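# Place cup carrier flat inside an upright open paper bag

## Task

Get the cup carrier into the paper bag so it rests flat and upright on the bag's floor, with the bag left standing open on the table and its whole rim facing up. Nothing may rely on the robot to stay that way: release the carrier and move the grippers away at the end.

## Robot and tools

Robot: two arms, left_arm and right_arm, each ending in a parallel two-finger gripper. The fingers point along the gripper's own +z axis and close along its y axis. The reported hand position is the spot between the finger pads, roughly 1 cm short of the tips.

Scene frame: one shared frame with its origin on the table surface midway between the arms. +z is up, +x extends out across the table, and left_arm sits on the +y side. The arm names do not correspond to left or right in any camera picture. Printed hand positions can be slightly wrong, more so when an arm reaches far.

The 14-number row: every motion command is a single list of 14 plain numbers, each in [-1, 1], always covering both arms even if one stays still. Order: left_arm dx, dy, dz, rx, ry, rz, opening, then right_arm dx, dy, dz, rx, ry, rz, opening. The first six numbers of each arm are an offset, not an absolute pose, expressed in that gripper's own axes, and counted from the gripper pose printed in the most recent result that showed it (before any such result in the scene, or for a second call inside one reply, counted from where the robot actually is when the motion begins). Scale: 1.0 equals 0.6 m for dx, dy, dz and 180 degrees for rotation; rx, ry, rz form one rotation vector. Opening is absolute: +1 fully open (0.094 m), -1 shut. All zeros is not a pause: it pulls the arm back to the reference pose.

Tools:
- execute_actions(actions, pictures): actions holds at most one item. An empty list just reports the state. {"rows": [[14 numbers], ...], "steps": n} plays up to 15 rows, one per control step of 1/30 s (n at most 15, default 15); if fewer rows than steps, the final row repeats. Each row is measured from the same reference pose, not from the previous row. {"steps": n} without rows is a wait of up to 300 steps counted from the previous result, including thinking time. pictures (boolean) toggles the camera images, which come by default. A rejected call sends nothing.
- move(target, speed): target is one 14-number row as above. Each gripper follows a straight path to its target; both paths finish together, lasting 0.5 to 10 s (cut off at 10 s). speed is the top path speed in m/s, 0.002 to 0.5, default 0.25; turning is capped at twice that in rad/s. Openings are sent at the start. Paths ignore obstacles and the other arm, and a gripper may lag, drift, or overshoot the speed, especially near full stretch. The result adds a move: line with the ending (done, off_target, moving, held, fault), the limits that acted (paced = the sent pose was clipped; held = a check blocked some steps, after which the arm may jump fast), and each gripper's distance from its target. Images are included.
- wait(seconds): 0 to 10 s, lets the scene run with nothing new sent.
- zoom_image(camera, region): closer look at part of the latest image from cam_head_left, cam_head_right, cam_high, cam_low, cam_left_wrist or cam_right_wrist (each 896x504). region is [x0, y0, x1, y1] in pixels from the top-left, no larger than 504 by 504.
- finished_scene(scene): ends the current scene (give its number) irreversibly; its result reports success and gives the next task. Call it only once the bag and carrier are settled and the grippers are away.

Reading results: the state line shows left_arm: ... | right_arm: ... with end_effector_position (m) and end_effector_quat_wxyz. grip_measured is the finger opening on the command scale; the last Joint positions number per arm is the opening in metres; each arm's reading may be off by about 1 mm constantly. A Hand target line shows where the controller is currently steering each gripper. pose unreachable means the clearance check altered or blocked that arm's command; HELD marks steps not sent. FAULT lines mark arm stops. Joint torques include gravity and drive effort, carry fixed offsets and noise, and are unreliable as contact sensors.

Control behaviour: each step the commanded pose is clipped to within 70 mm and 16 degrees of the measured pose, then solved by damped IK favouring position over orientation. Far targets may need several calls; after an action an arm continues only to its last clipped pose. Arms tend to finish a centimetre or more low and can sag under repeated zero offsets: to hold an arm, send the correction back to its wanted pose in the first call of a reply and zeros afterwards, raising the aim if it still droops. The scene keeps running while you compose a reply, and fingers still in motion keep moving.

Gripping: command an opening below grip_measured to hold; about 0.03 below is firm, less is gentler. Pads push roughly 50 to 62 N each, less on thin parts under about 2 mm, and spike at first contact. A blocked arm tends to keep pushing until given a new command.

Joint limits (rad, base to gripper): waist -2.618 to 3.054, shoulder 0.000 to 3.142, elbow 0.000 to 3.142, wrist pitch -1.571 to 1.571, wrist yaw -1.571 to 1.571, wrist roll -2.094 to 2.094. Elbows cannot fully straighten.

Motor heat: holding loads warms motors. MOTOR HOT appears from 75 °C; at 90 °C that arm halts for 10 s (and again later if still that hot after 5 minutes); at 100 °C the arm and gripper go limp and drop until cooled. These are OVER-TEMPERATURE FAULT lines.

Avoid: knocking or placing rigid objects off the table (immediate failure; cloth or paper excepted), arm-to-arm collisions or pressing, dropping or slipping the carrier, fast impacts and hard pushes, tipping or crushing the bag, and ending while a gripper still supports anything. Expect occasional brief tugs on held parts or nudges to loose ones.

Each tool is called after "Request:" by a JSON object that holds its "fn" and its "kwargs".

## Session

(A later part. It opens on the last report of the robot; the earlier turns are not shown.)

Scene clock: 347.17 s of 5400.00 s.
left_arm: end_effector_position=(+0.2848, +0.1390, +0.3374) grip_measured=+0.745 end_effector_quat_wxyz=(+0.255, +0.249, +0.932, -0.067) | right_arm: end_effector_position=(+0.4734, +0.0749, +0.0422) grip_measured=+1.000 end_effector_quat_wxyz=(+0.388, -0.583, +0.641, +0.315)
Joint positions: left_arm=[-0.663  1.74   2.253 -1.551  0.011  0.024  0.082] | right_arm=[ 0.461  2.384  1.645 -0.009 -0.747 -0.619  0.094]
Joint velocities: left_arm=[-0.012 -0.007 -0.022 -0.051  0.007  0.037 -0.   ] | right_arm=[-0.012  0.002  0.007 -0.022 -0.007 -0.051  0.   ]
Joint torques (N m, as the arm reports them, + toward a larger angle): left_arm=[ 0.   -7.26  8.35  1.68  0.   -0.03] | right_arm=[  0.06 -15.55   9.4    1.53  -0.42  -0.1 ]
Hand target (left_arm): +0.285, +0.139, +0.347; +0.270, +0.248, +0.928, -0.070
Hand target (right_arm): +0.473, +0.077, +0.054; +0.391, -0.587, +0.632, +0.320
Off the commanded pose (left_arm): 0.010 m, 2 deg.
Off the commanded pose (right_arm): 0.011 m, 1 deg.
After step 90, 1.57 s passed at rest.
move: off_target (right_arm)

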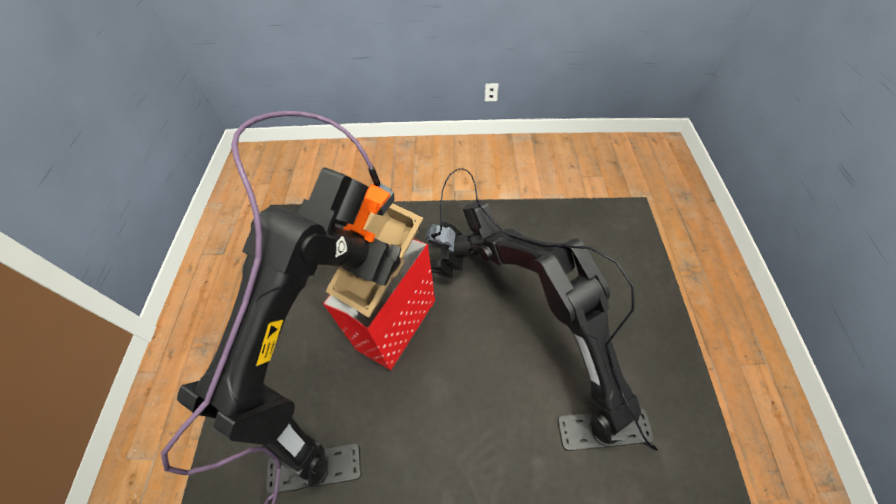

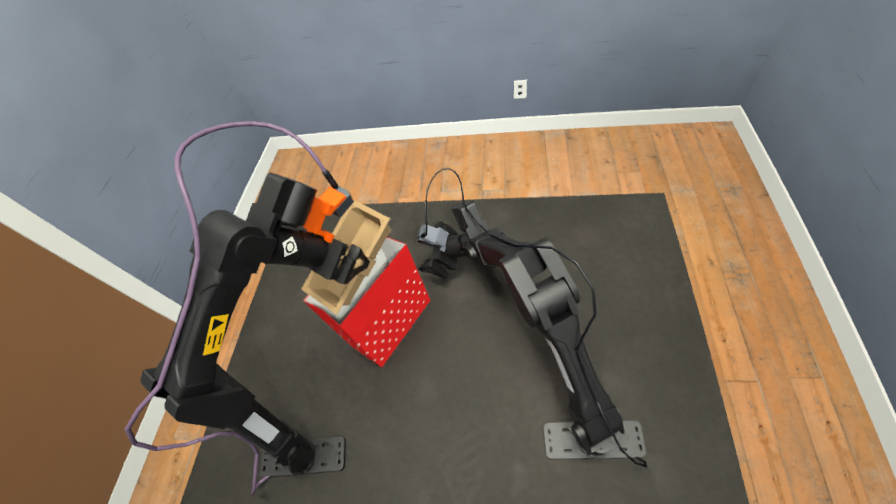

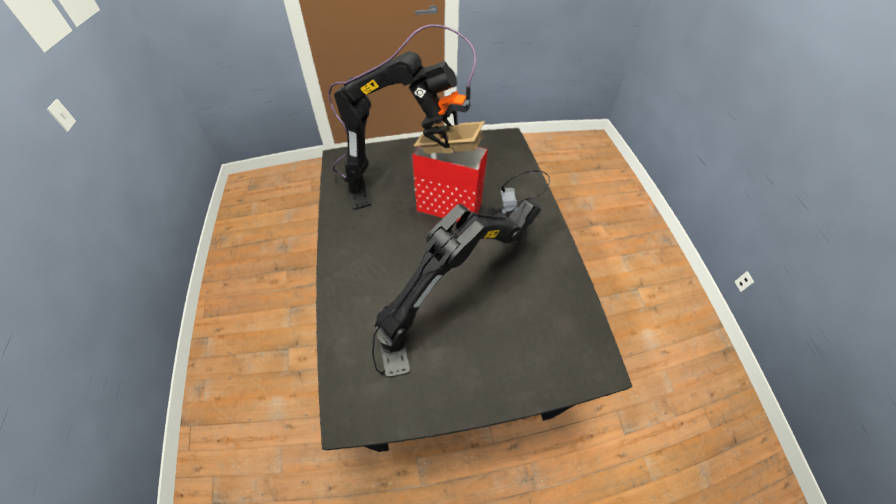

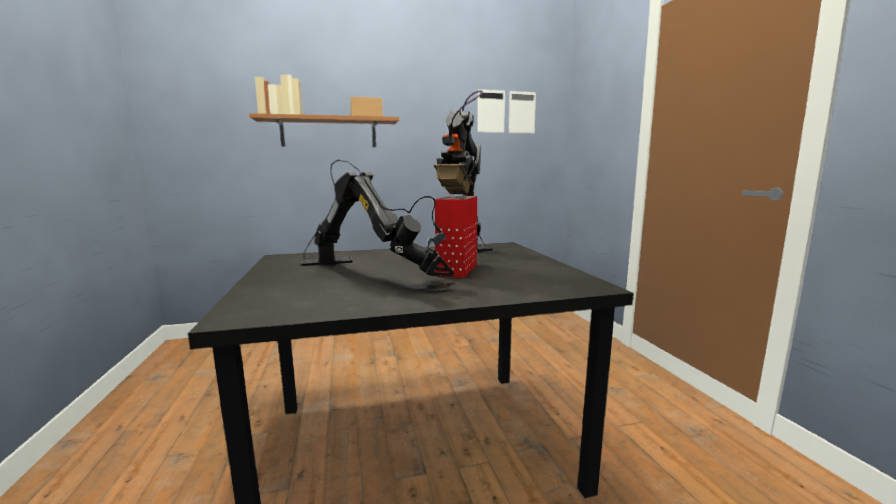

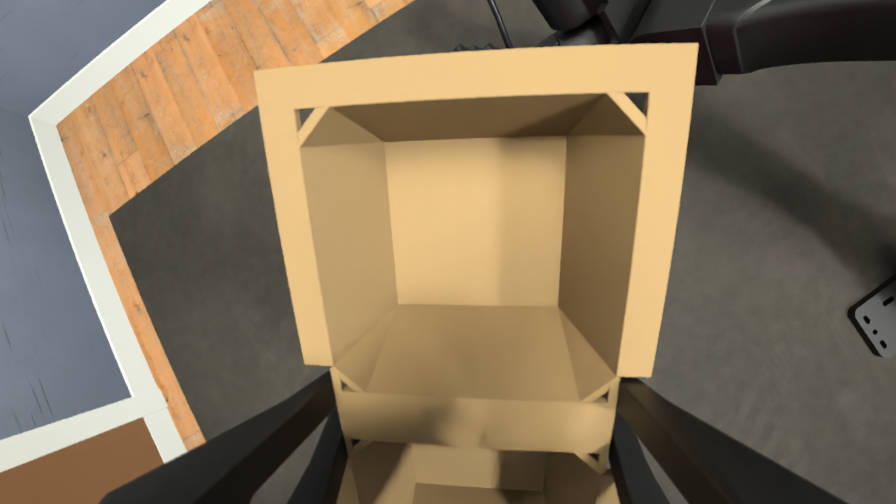

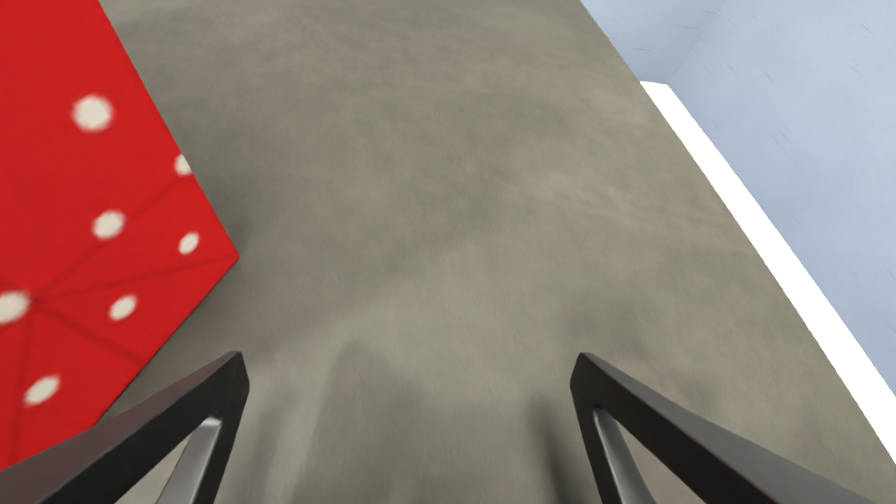

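Request:
{"fn": "move", "kwargs": {"target": [-0.0085,0.028,-0.0144,0,-0.01,0,0.64,0.0933,0.0702,-0.3933,0.168,0.0094,0.0975,1.0], "speed": 0.2}}

Request:
{"fn": "zoom_image", "kwargs": {"camera": "cam_low", "region": [400, 130, 520, 250]}}

Request:
{"fn": "zoom_image", "kwargs": {"camera": "cam_head_left", "region": [300, 190, 480, 380]}}

Scene clock: 371.67 s of 5400.00 s.
left_arm: end_effector_position=(+0.2913, +0.1516, +0.3375) grip_measured=+0.745 end_effector_quat_wxyz=(+0.256, +0.248, +0.932, -0.066) | right_arm: end_effector_position=(+0.4056, -0.1449, +0.1127) grip_measured=+1.000 end_effector_quat_wxyz=(+0.480, -0.368, +0.774, +0.188)
Joint positions: left_arm=[-0.614  1.74   2.253 -1.551  0.035  0.066  0.082] | right_arm=[ 0.156  1.538  0.669  0.298 -0.524 -0.382  0.094]
Joint velocities: left_arm=[-0.007  0.007  0.007 -0.051  0.051  0.081  0.   ] | right_arm=[ 0.002 -0.002 -0.002 -0.051 -0.022  0.022  0.   ]
Joint torques (N m, as the arm reports them, + toward a larger angle): left_arm=[ 0.8  -6.93  8.81  1.66  0.11  0.07] | right_arm=[-0.4  -7.98  5.52  1.74 -0.15  0.08]
Hand target (left_arm): +0.293, +0.154, +0.348; +0.270, +0.248, +0.928, -0.070
Hand target (right_arm): +0.399, -0.149, +0.106; +0.467, -0.359, +0.785, +0.190
Off the commanded pose (left_arm): 0.010 m, 2 deg.
Off the commanded pose (right_arm): 0.008 m, 2 deg.
After step 90, 19.57 s passed at rest.
move: done

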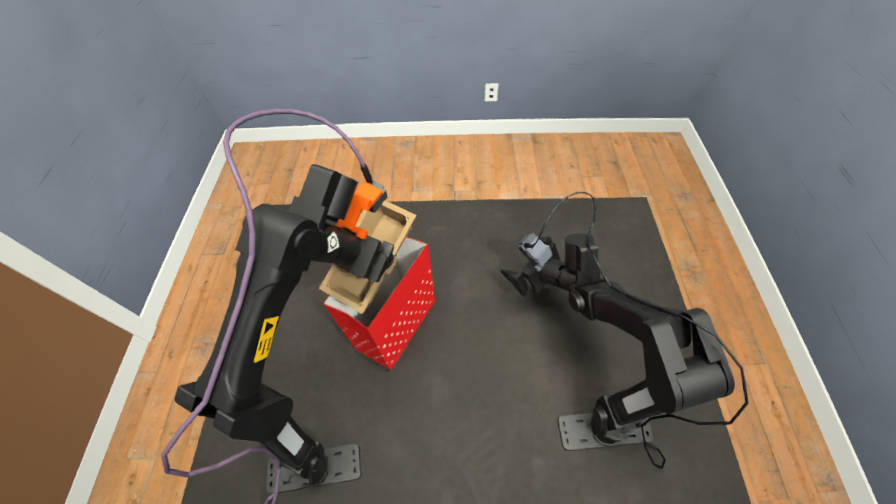

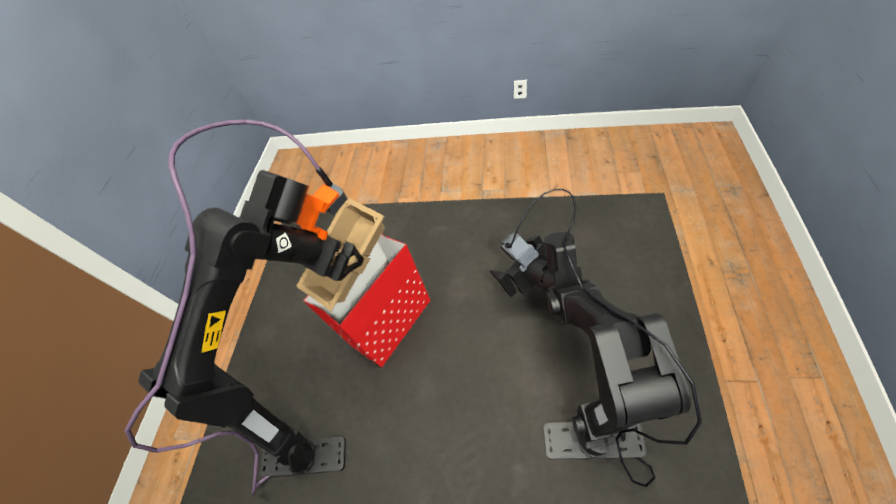

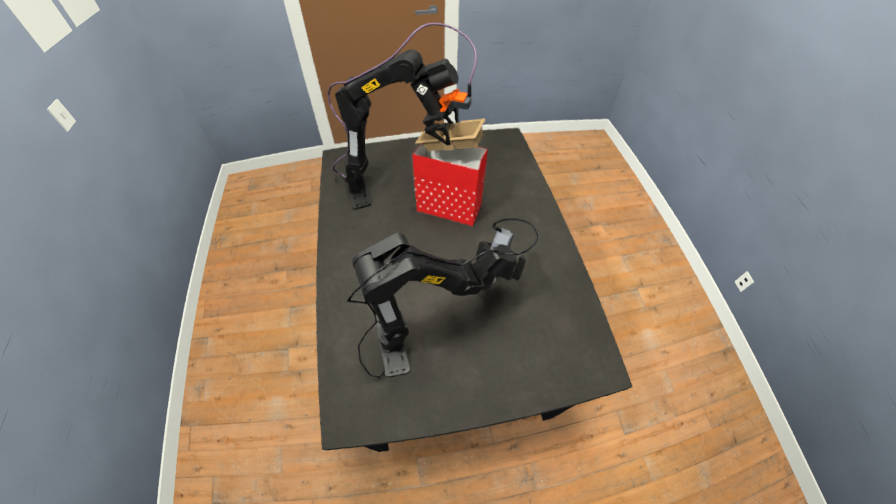

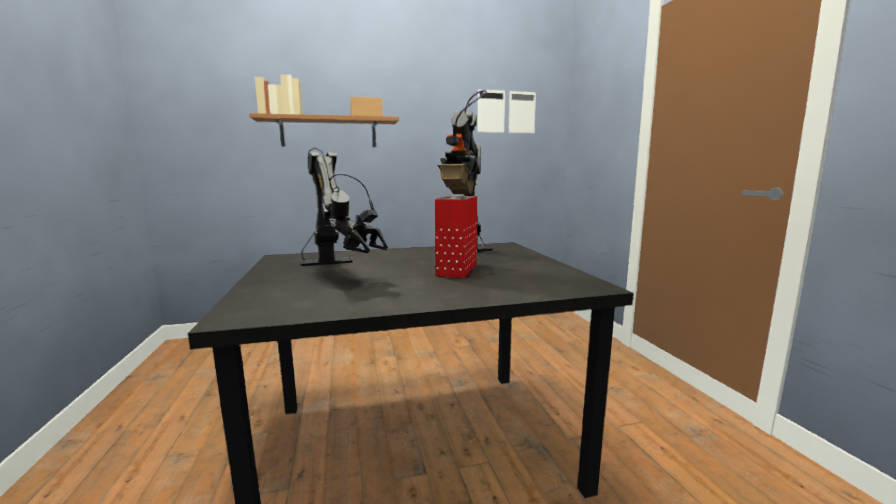

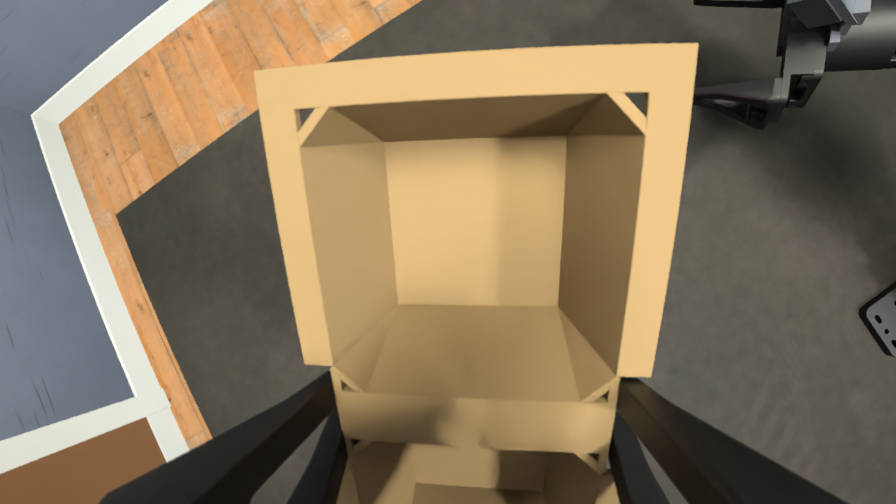

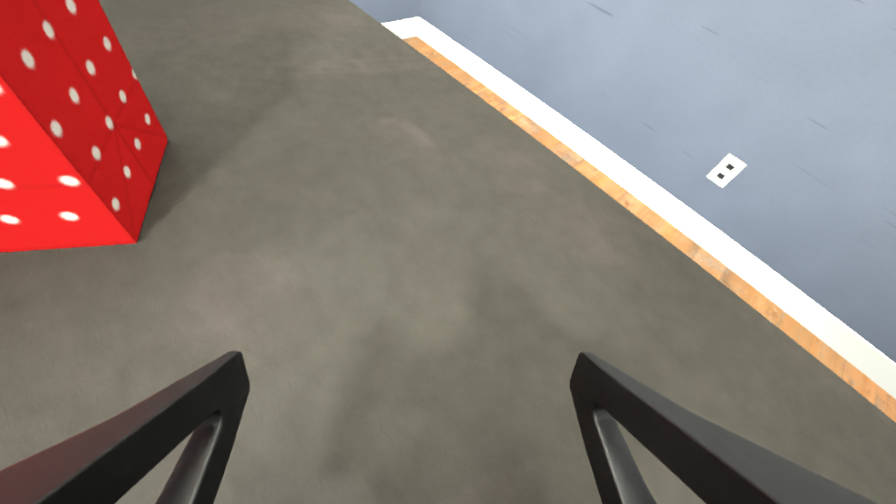

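Region (400, 130, 520, 250) of cam_low's 896x504 image, scaled by 4.200, with more detail than that image has.

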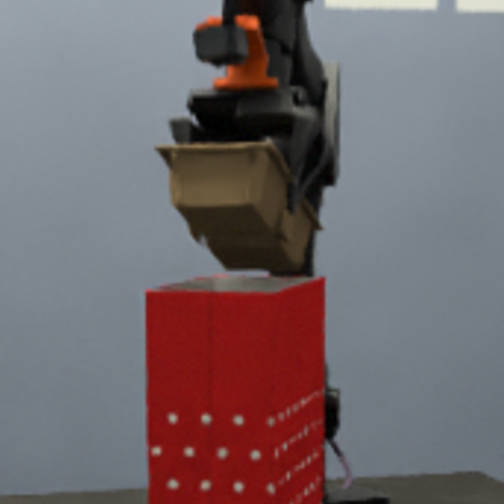

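Region (300, 190, 480, 380) of cam_head_left's 896x504 image, scaled by 2.653, with more detail than that image has; it fills the left 477 columns of this view, and the rest is white.

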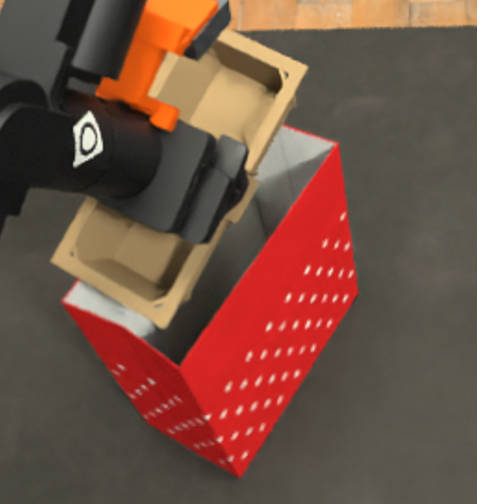

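Request:
{"fn": "move", "kwargs": {"target": [0.0338,-0.002,0.0574,0,0.035,0,0.64,0,0,0,0,0,0,1.0], "speed": 0.05}}

Request:
{"fn": "zoom_image", "kwargs": {"camera": "cam_low", "region": [400, 130, 520, 250]}}

Request:
{"fn": "zoom_image", "kwargs": {"camera": "cam_head_left", "region": [300, 190, 480, 380]}}

Request:
{"fn": "zoom_image", "kwargs": {"camera": "cam_high", "region": [390, 90, 530, 230]}}

Scene clock: 384.53 s of 5400.00 s.
left_arm: end_effector_position=(+0.2874, +0.1544, +0.3008) grip_measured=+0.745 end_effector_quat_wxyz=(+0.203, +0.250, +0.945, -0.054) | right_arm: end_effector_position=(+0.4056, -0.1450, +0.1127) grip_measured=+1.000 end_effector_quat_wxyz=(+0.480, -0.367, +0.774, +0.188)
Joint positions: left_arm=[-0.614  1.74   2.13  -1.539  0.03   0.067  0.082] | right_arm=[ 0.156  1.538  0.669  0.298 -0.523 -0.382  0.094]
Joint velocities: left_arm=[ 0.007 -0.012  0.027  0.022 -0.007 -0.037  0.   ] | right_arm=[-0.002  0.002 -0.002  0.007 -0.022 -0.037  0.   ]
Joint torques (N m, as the arm reports them, + toward a larger angle): left_arm=[-0.54 -6.8   5.52  1.7  -0.05 -0.08] | right_arm=[ 0.   -6.83  7.21  1.96 -0.17 -0.04]
Hand target (left_arm): +0.290, +0.151, +0.297; +0.204, +0.251, +0.945, -0.053
Hand target (right_arm): +0.406, -0.145, +0.113; +0.481, -0.368, +0.774, +0.188
Off the commanded pose (left_arm): 0.006 m, 0 deg.
Off the commanded pose (right_arm): 0.000 m, 0 deg.
After step 90, 8.50 s passed at rest.
move: done

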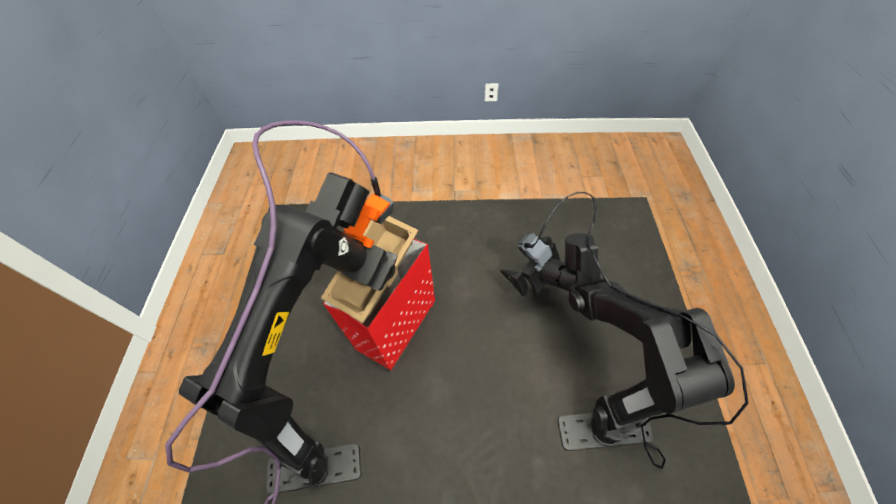

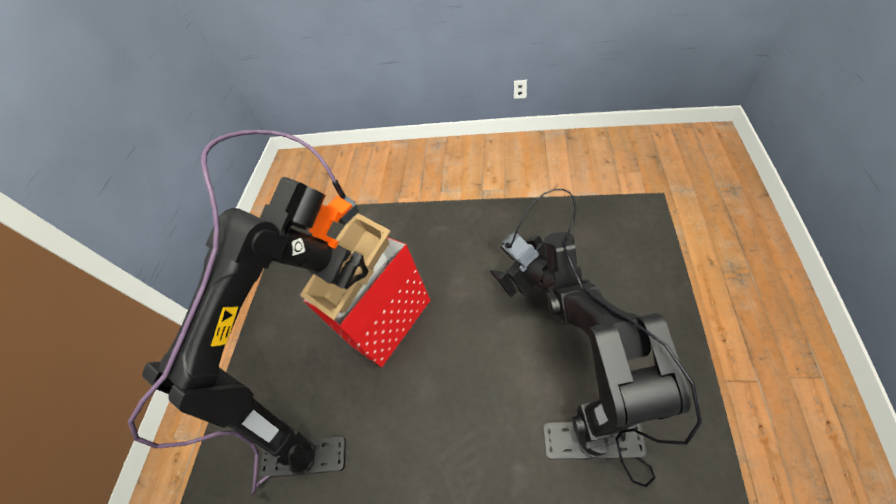

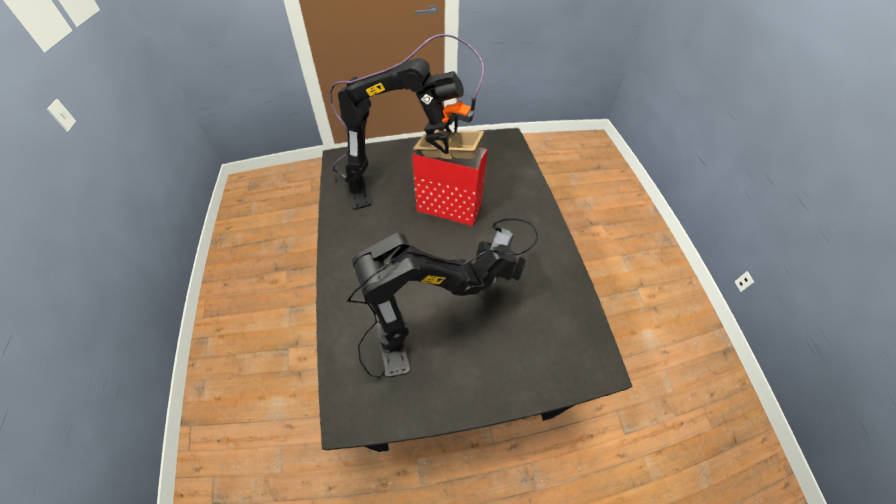

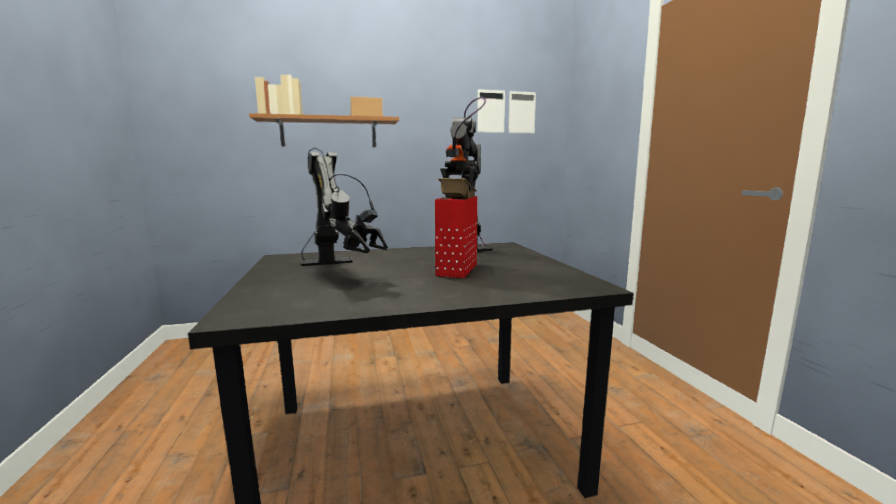

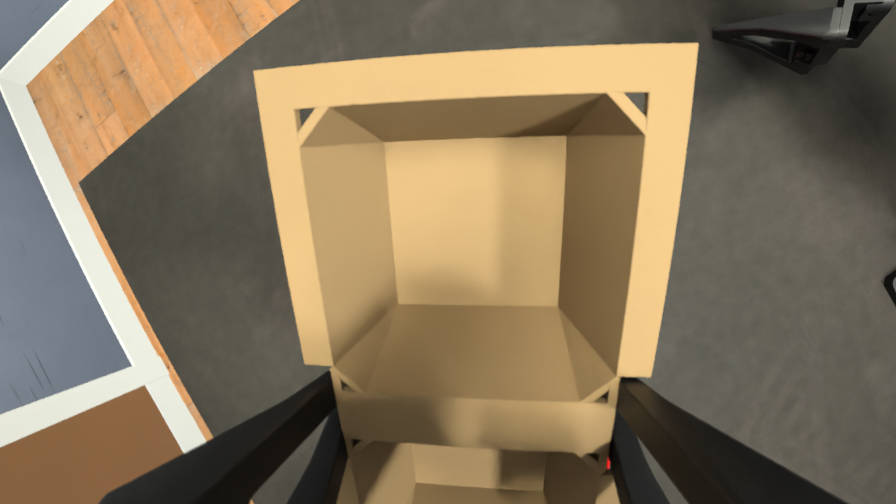

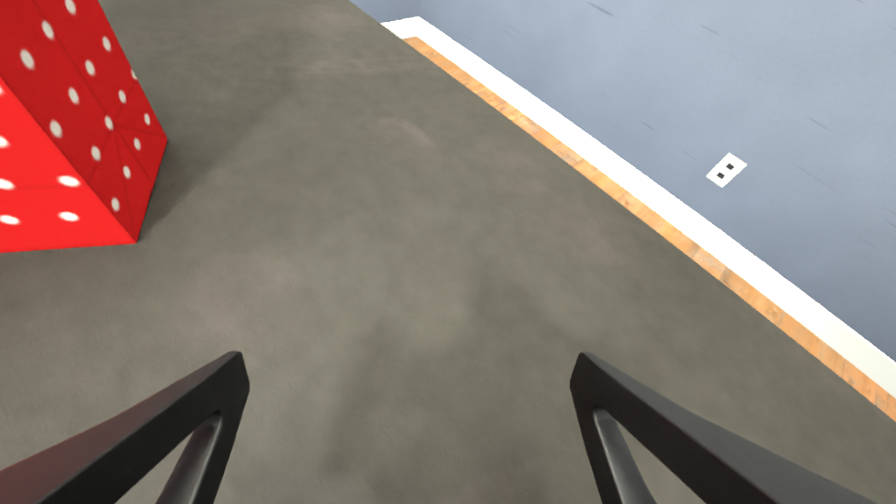

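Region (400, 130, 520, 250) of cam_low's 896x504 image, scaled by 4.200, with more detail than that image has.

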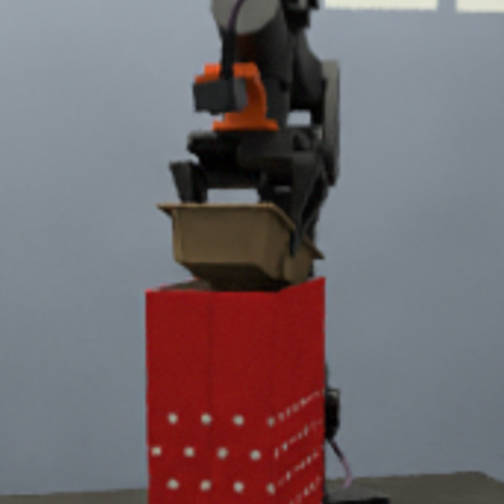

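Region (300, 190, 480, 380) of cam_head_left's 896x504 image, scaled by 2.653, with more detail than that image has; it fills the left 477 columns of this view, and the rest is white.

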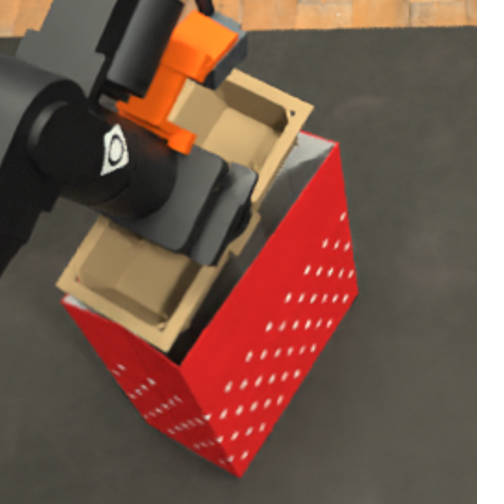

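Region (390, 90, 530, 230) of cam_high's 896x504 image, scaled by 3.600, with more detail than that image has.

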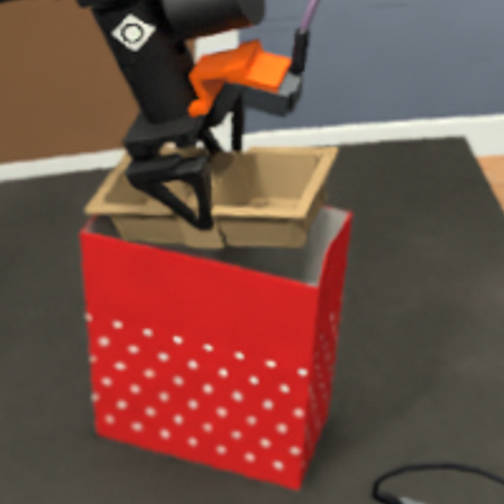

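Request:
{"fn": "move", "kwargs": {"target": [-0.0049,-0.010,0.0296,0,0.01,0,0.64,0,0,0,0,0,0,1.0], "speed": 0.03}}

Request:
{"fn": "zoom_image", "kwargs": {"camera": "cam_low", "region": [400, 130, 520, 250]}}

Request:
{"fn": "zoom_image", "kwargs": {"camera": "cam_head_left", "region": [300, 190, 480, 380]}}

Request:
{"fn": "zoom_image", "kwargs": {"camera": "cam_high", "region": [390, 90, 530, 230]}}

Scene clock: 396.43 s of 5400.00 s.
left_arm: end_effector_position=(+0.2914, +0.1485, +0.2891) grip_measured=+0.745 end_effector_quat_wxyz=(+0.187, +0.251, +0.948, -0.051) | right_arm: end_effector_position=(+0.4056, -0.1450, +0.1127) grip_measured=+1.000 end_effector_quat_wxyz=(+0.480, -0.367, +0.774, +0.188)
Joint positions: left_arm=[-0.626  1.773  2.13  -1.538  0.026  0.057  0.082] | right_arm=[ 0.156  1.538  0.669  0.298 -0.523 -0.382  0.094]
Joint velocities: left_arm=[ 0.002 -0.002  0.002 -0.095 -0.022  0.007 -0.001] | right_arm=[ 0.007 -0.012 -0.017  0.037  0.037 -0.037  0.   ]
Joint torques (N m, as the arm reports them, + toward a larger angle): left_arm=[-0.78 -7.29  5.5   1.62 -0.04 -0.14] | right_arm=[ 0.02 -6.88  7.21  1.95 -0.17 -0.02]
Hand target (left_arm): +0.293, +0.144, +0.286; +0.188, +0.251, +0.948, -0.050
Hand target (right_arm): +0.406, -0.145, +0.113; +0.480, -0.367, +0.774, +0.188
Off the commanded pose (left_arm): 0.006 m, 0 deg.
Off the commanded pose (right_arm): 0.000 m, 0 deg.
After step 90, 8.00 s passed at rest.
move: done

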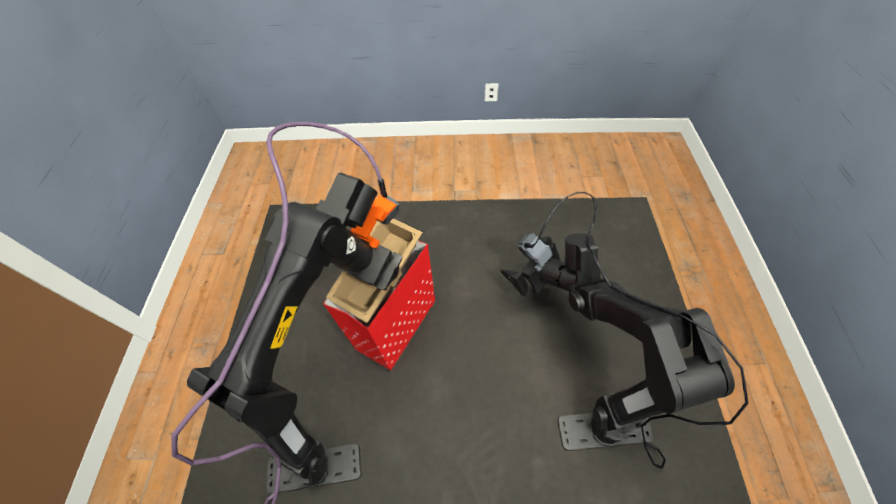

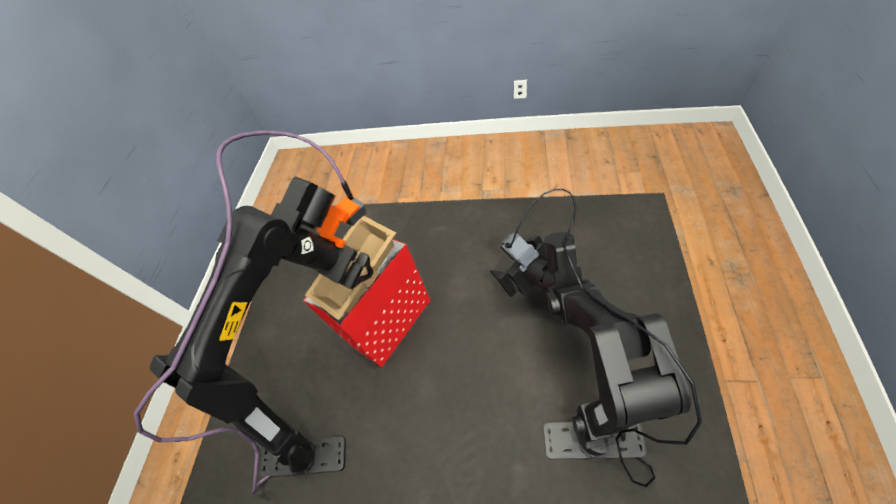

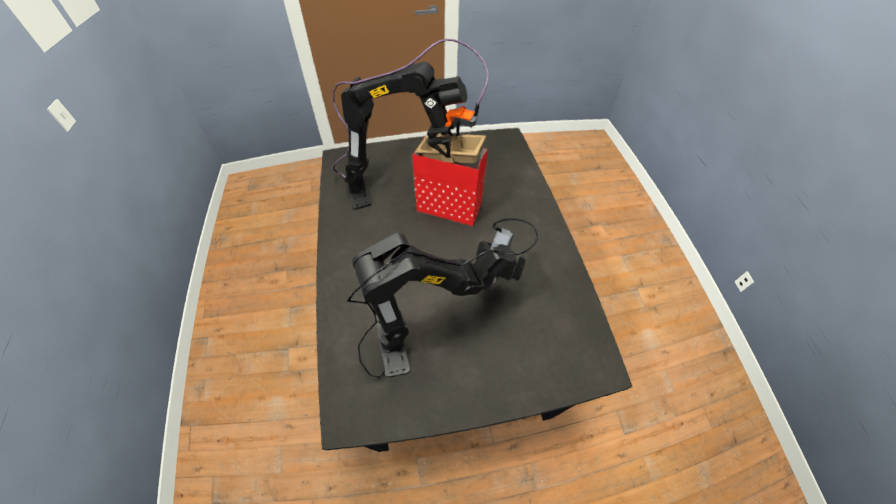

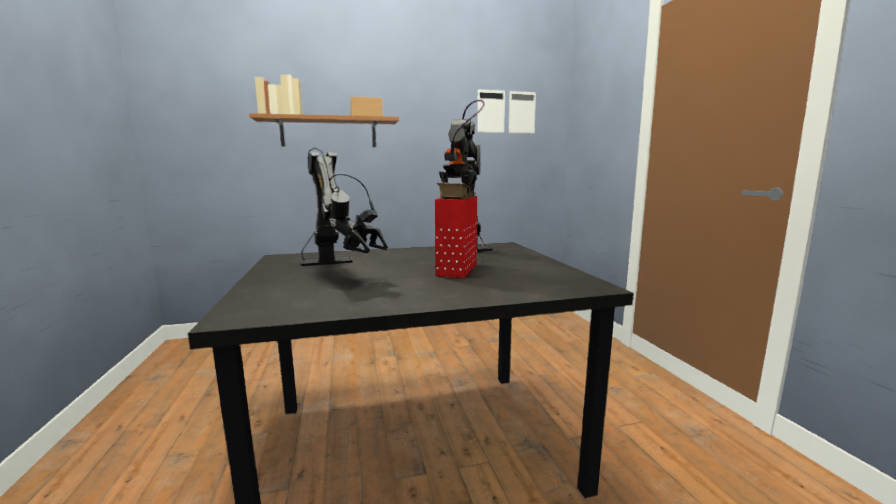

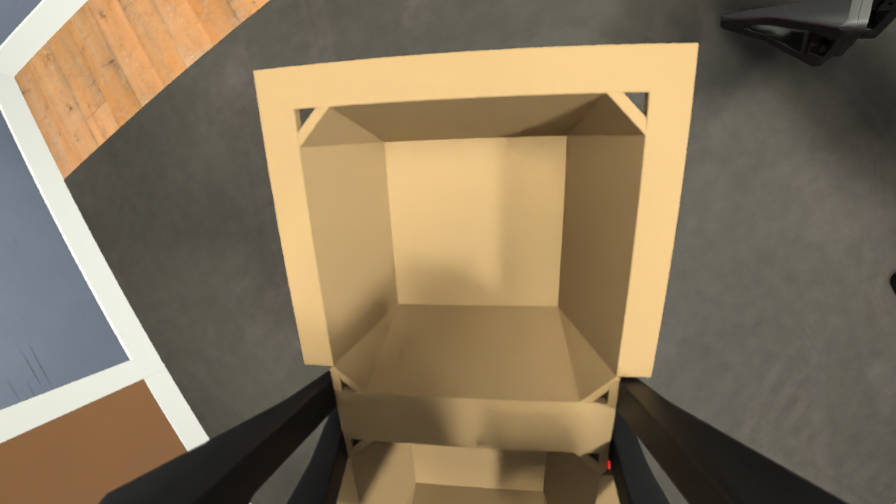

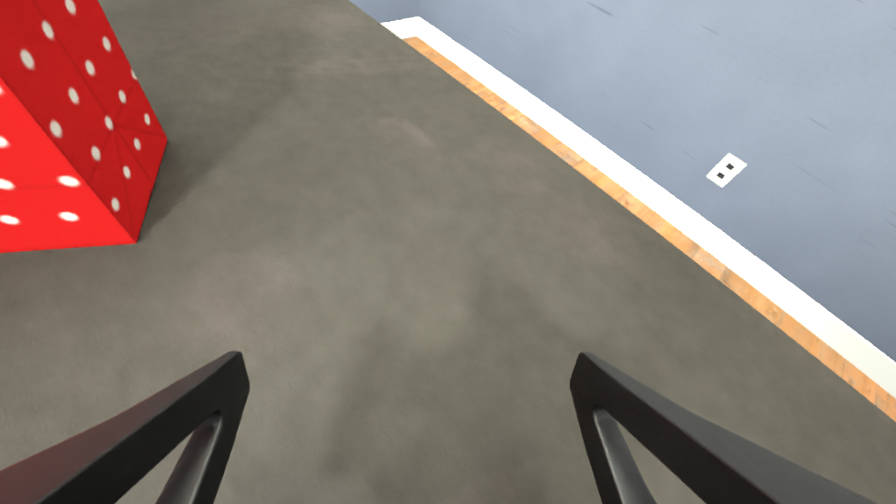

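Region (400, 130, 520, 250) of cam_low's 896x504 image, scaled by 4.200, with more detail than that image has.

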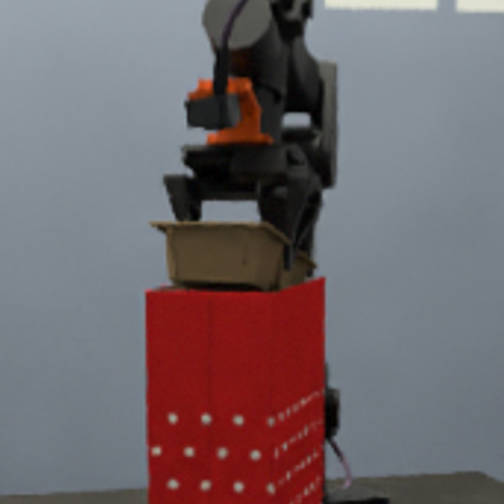

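Region (300, 190, 480, 380) of cam_head_left's 896x504 image, scaled by 2.653, with more detail than that image has; it fills the left 477 columns of this view, and the rest is white.

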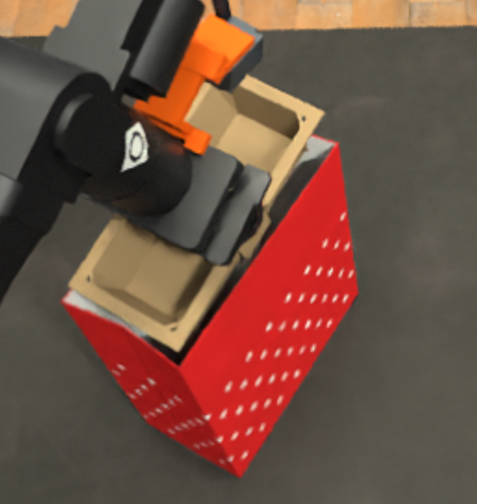

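Region (390, 90, 530, 230) of cam_high's 896x504 image, scaled by 3.600, with more detail than that image has.

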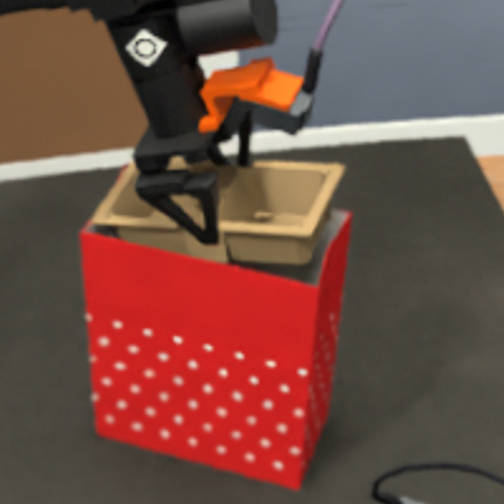

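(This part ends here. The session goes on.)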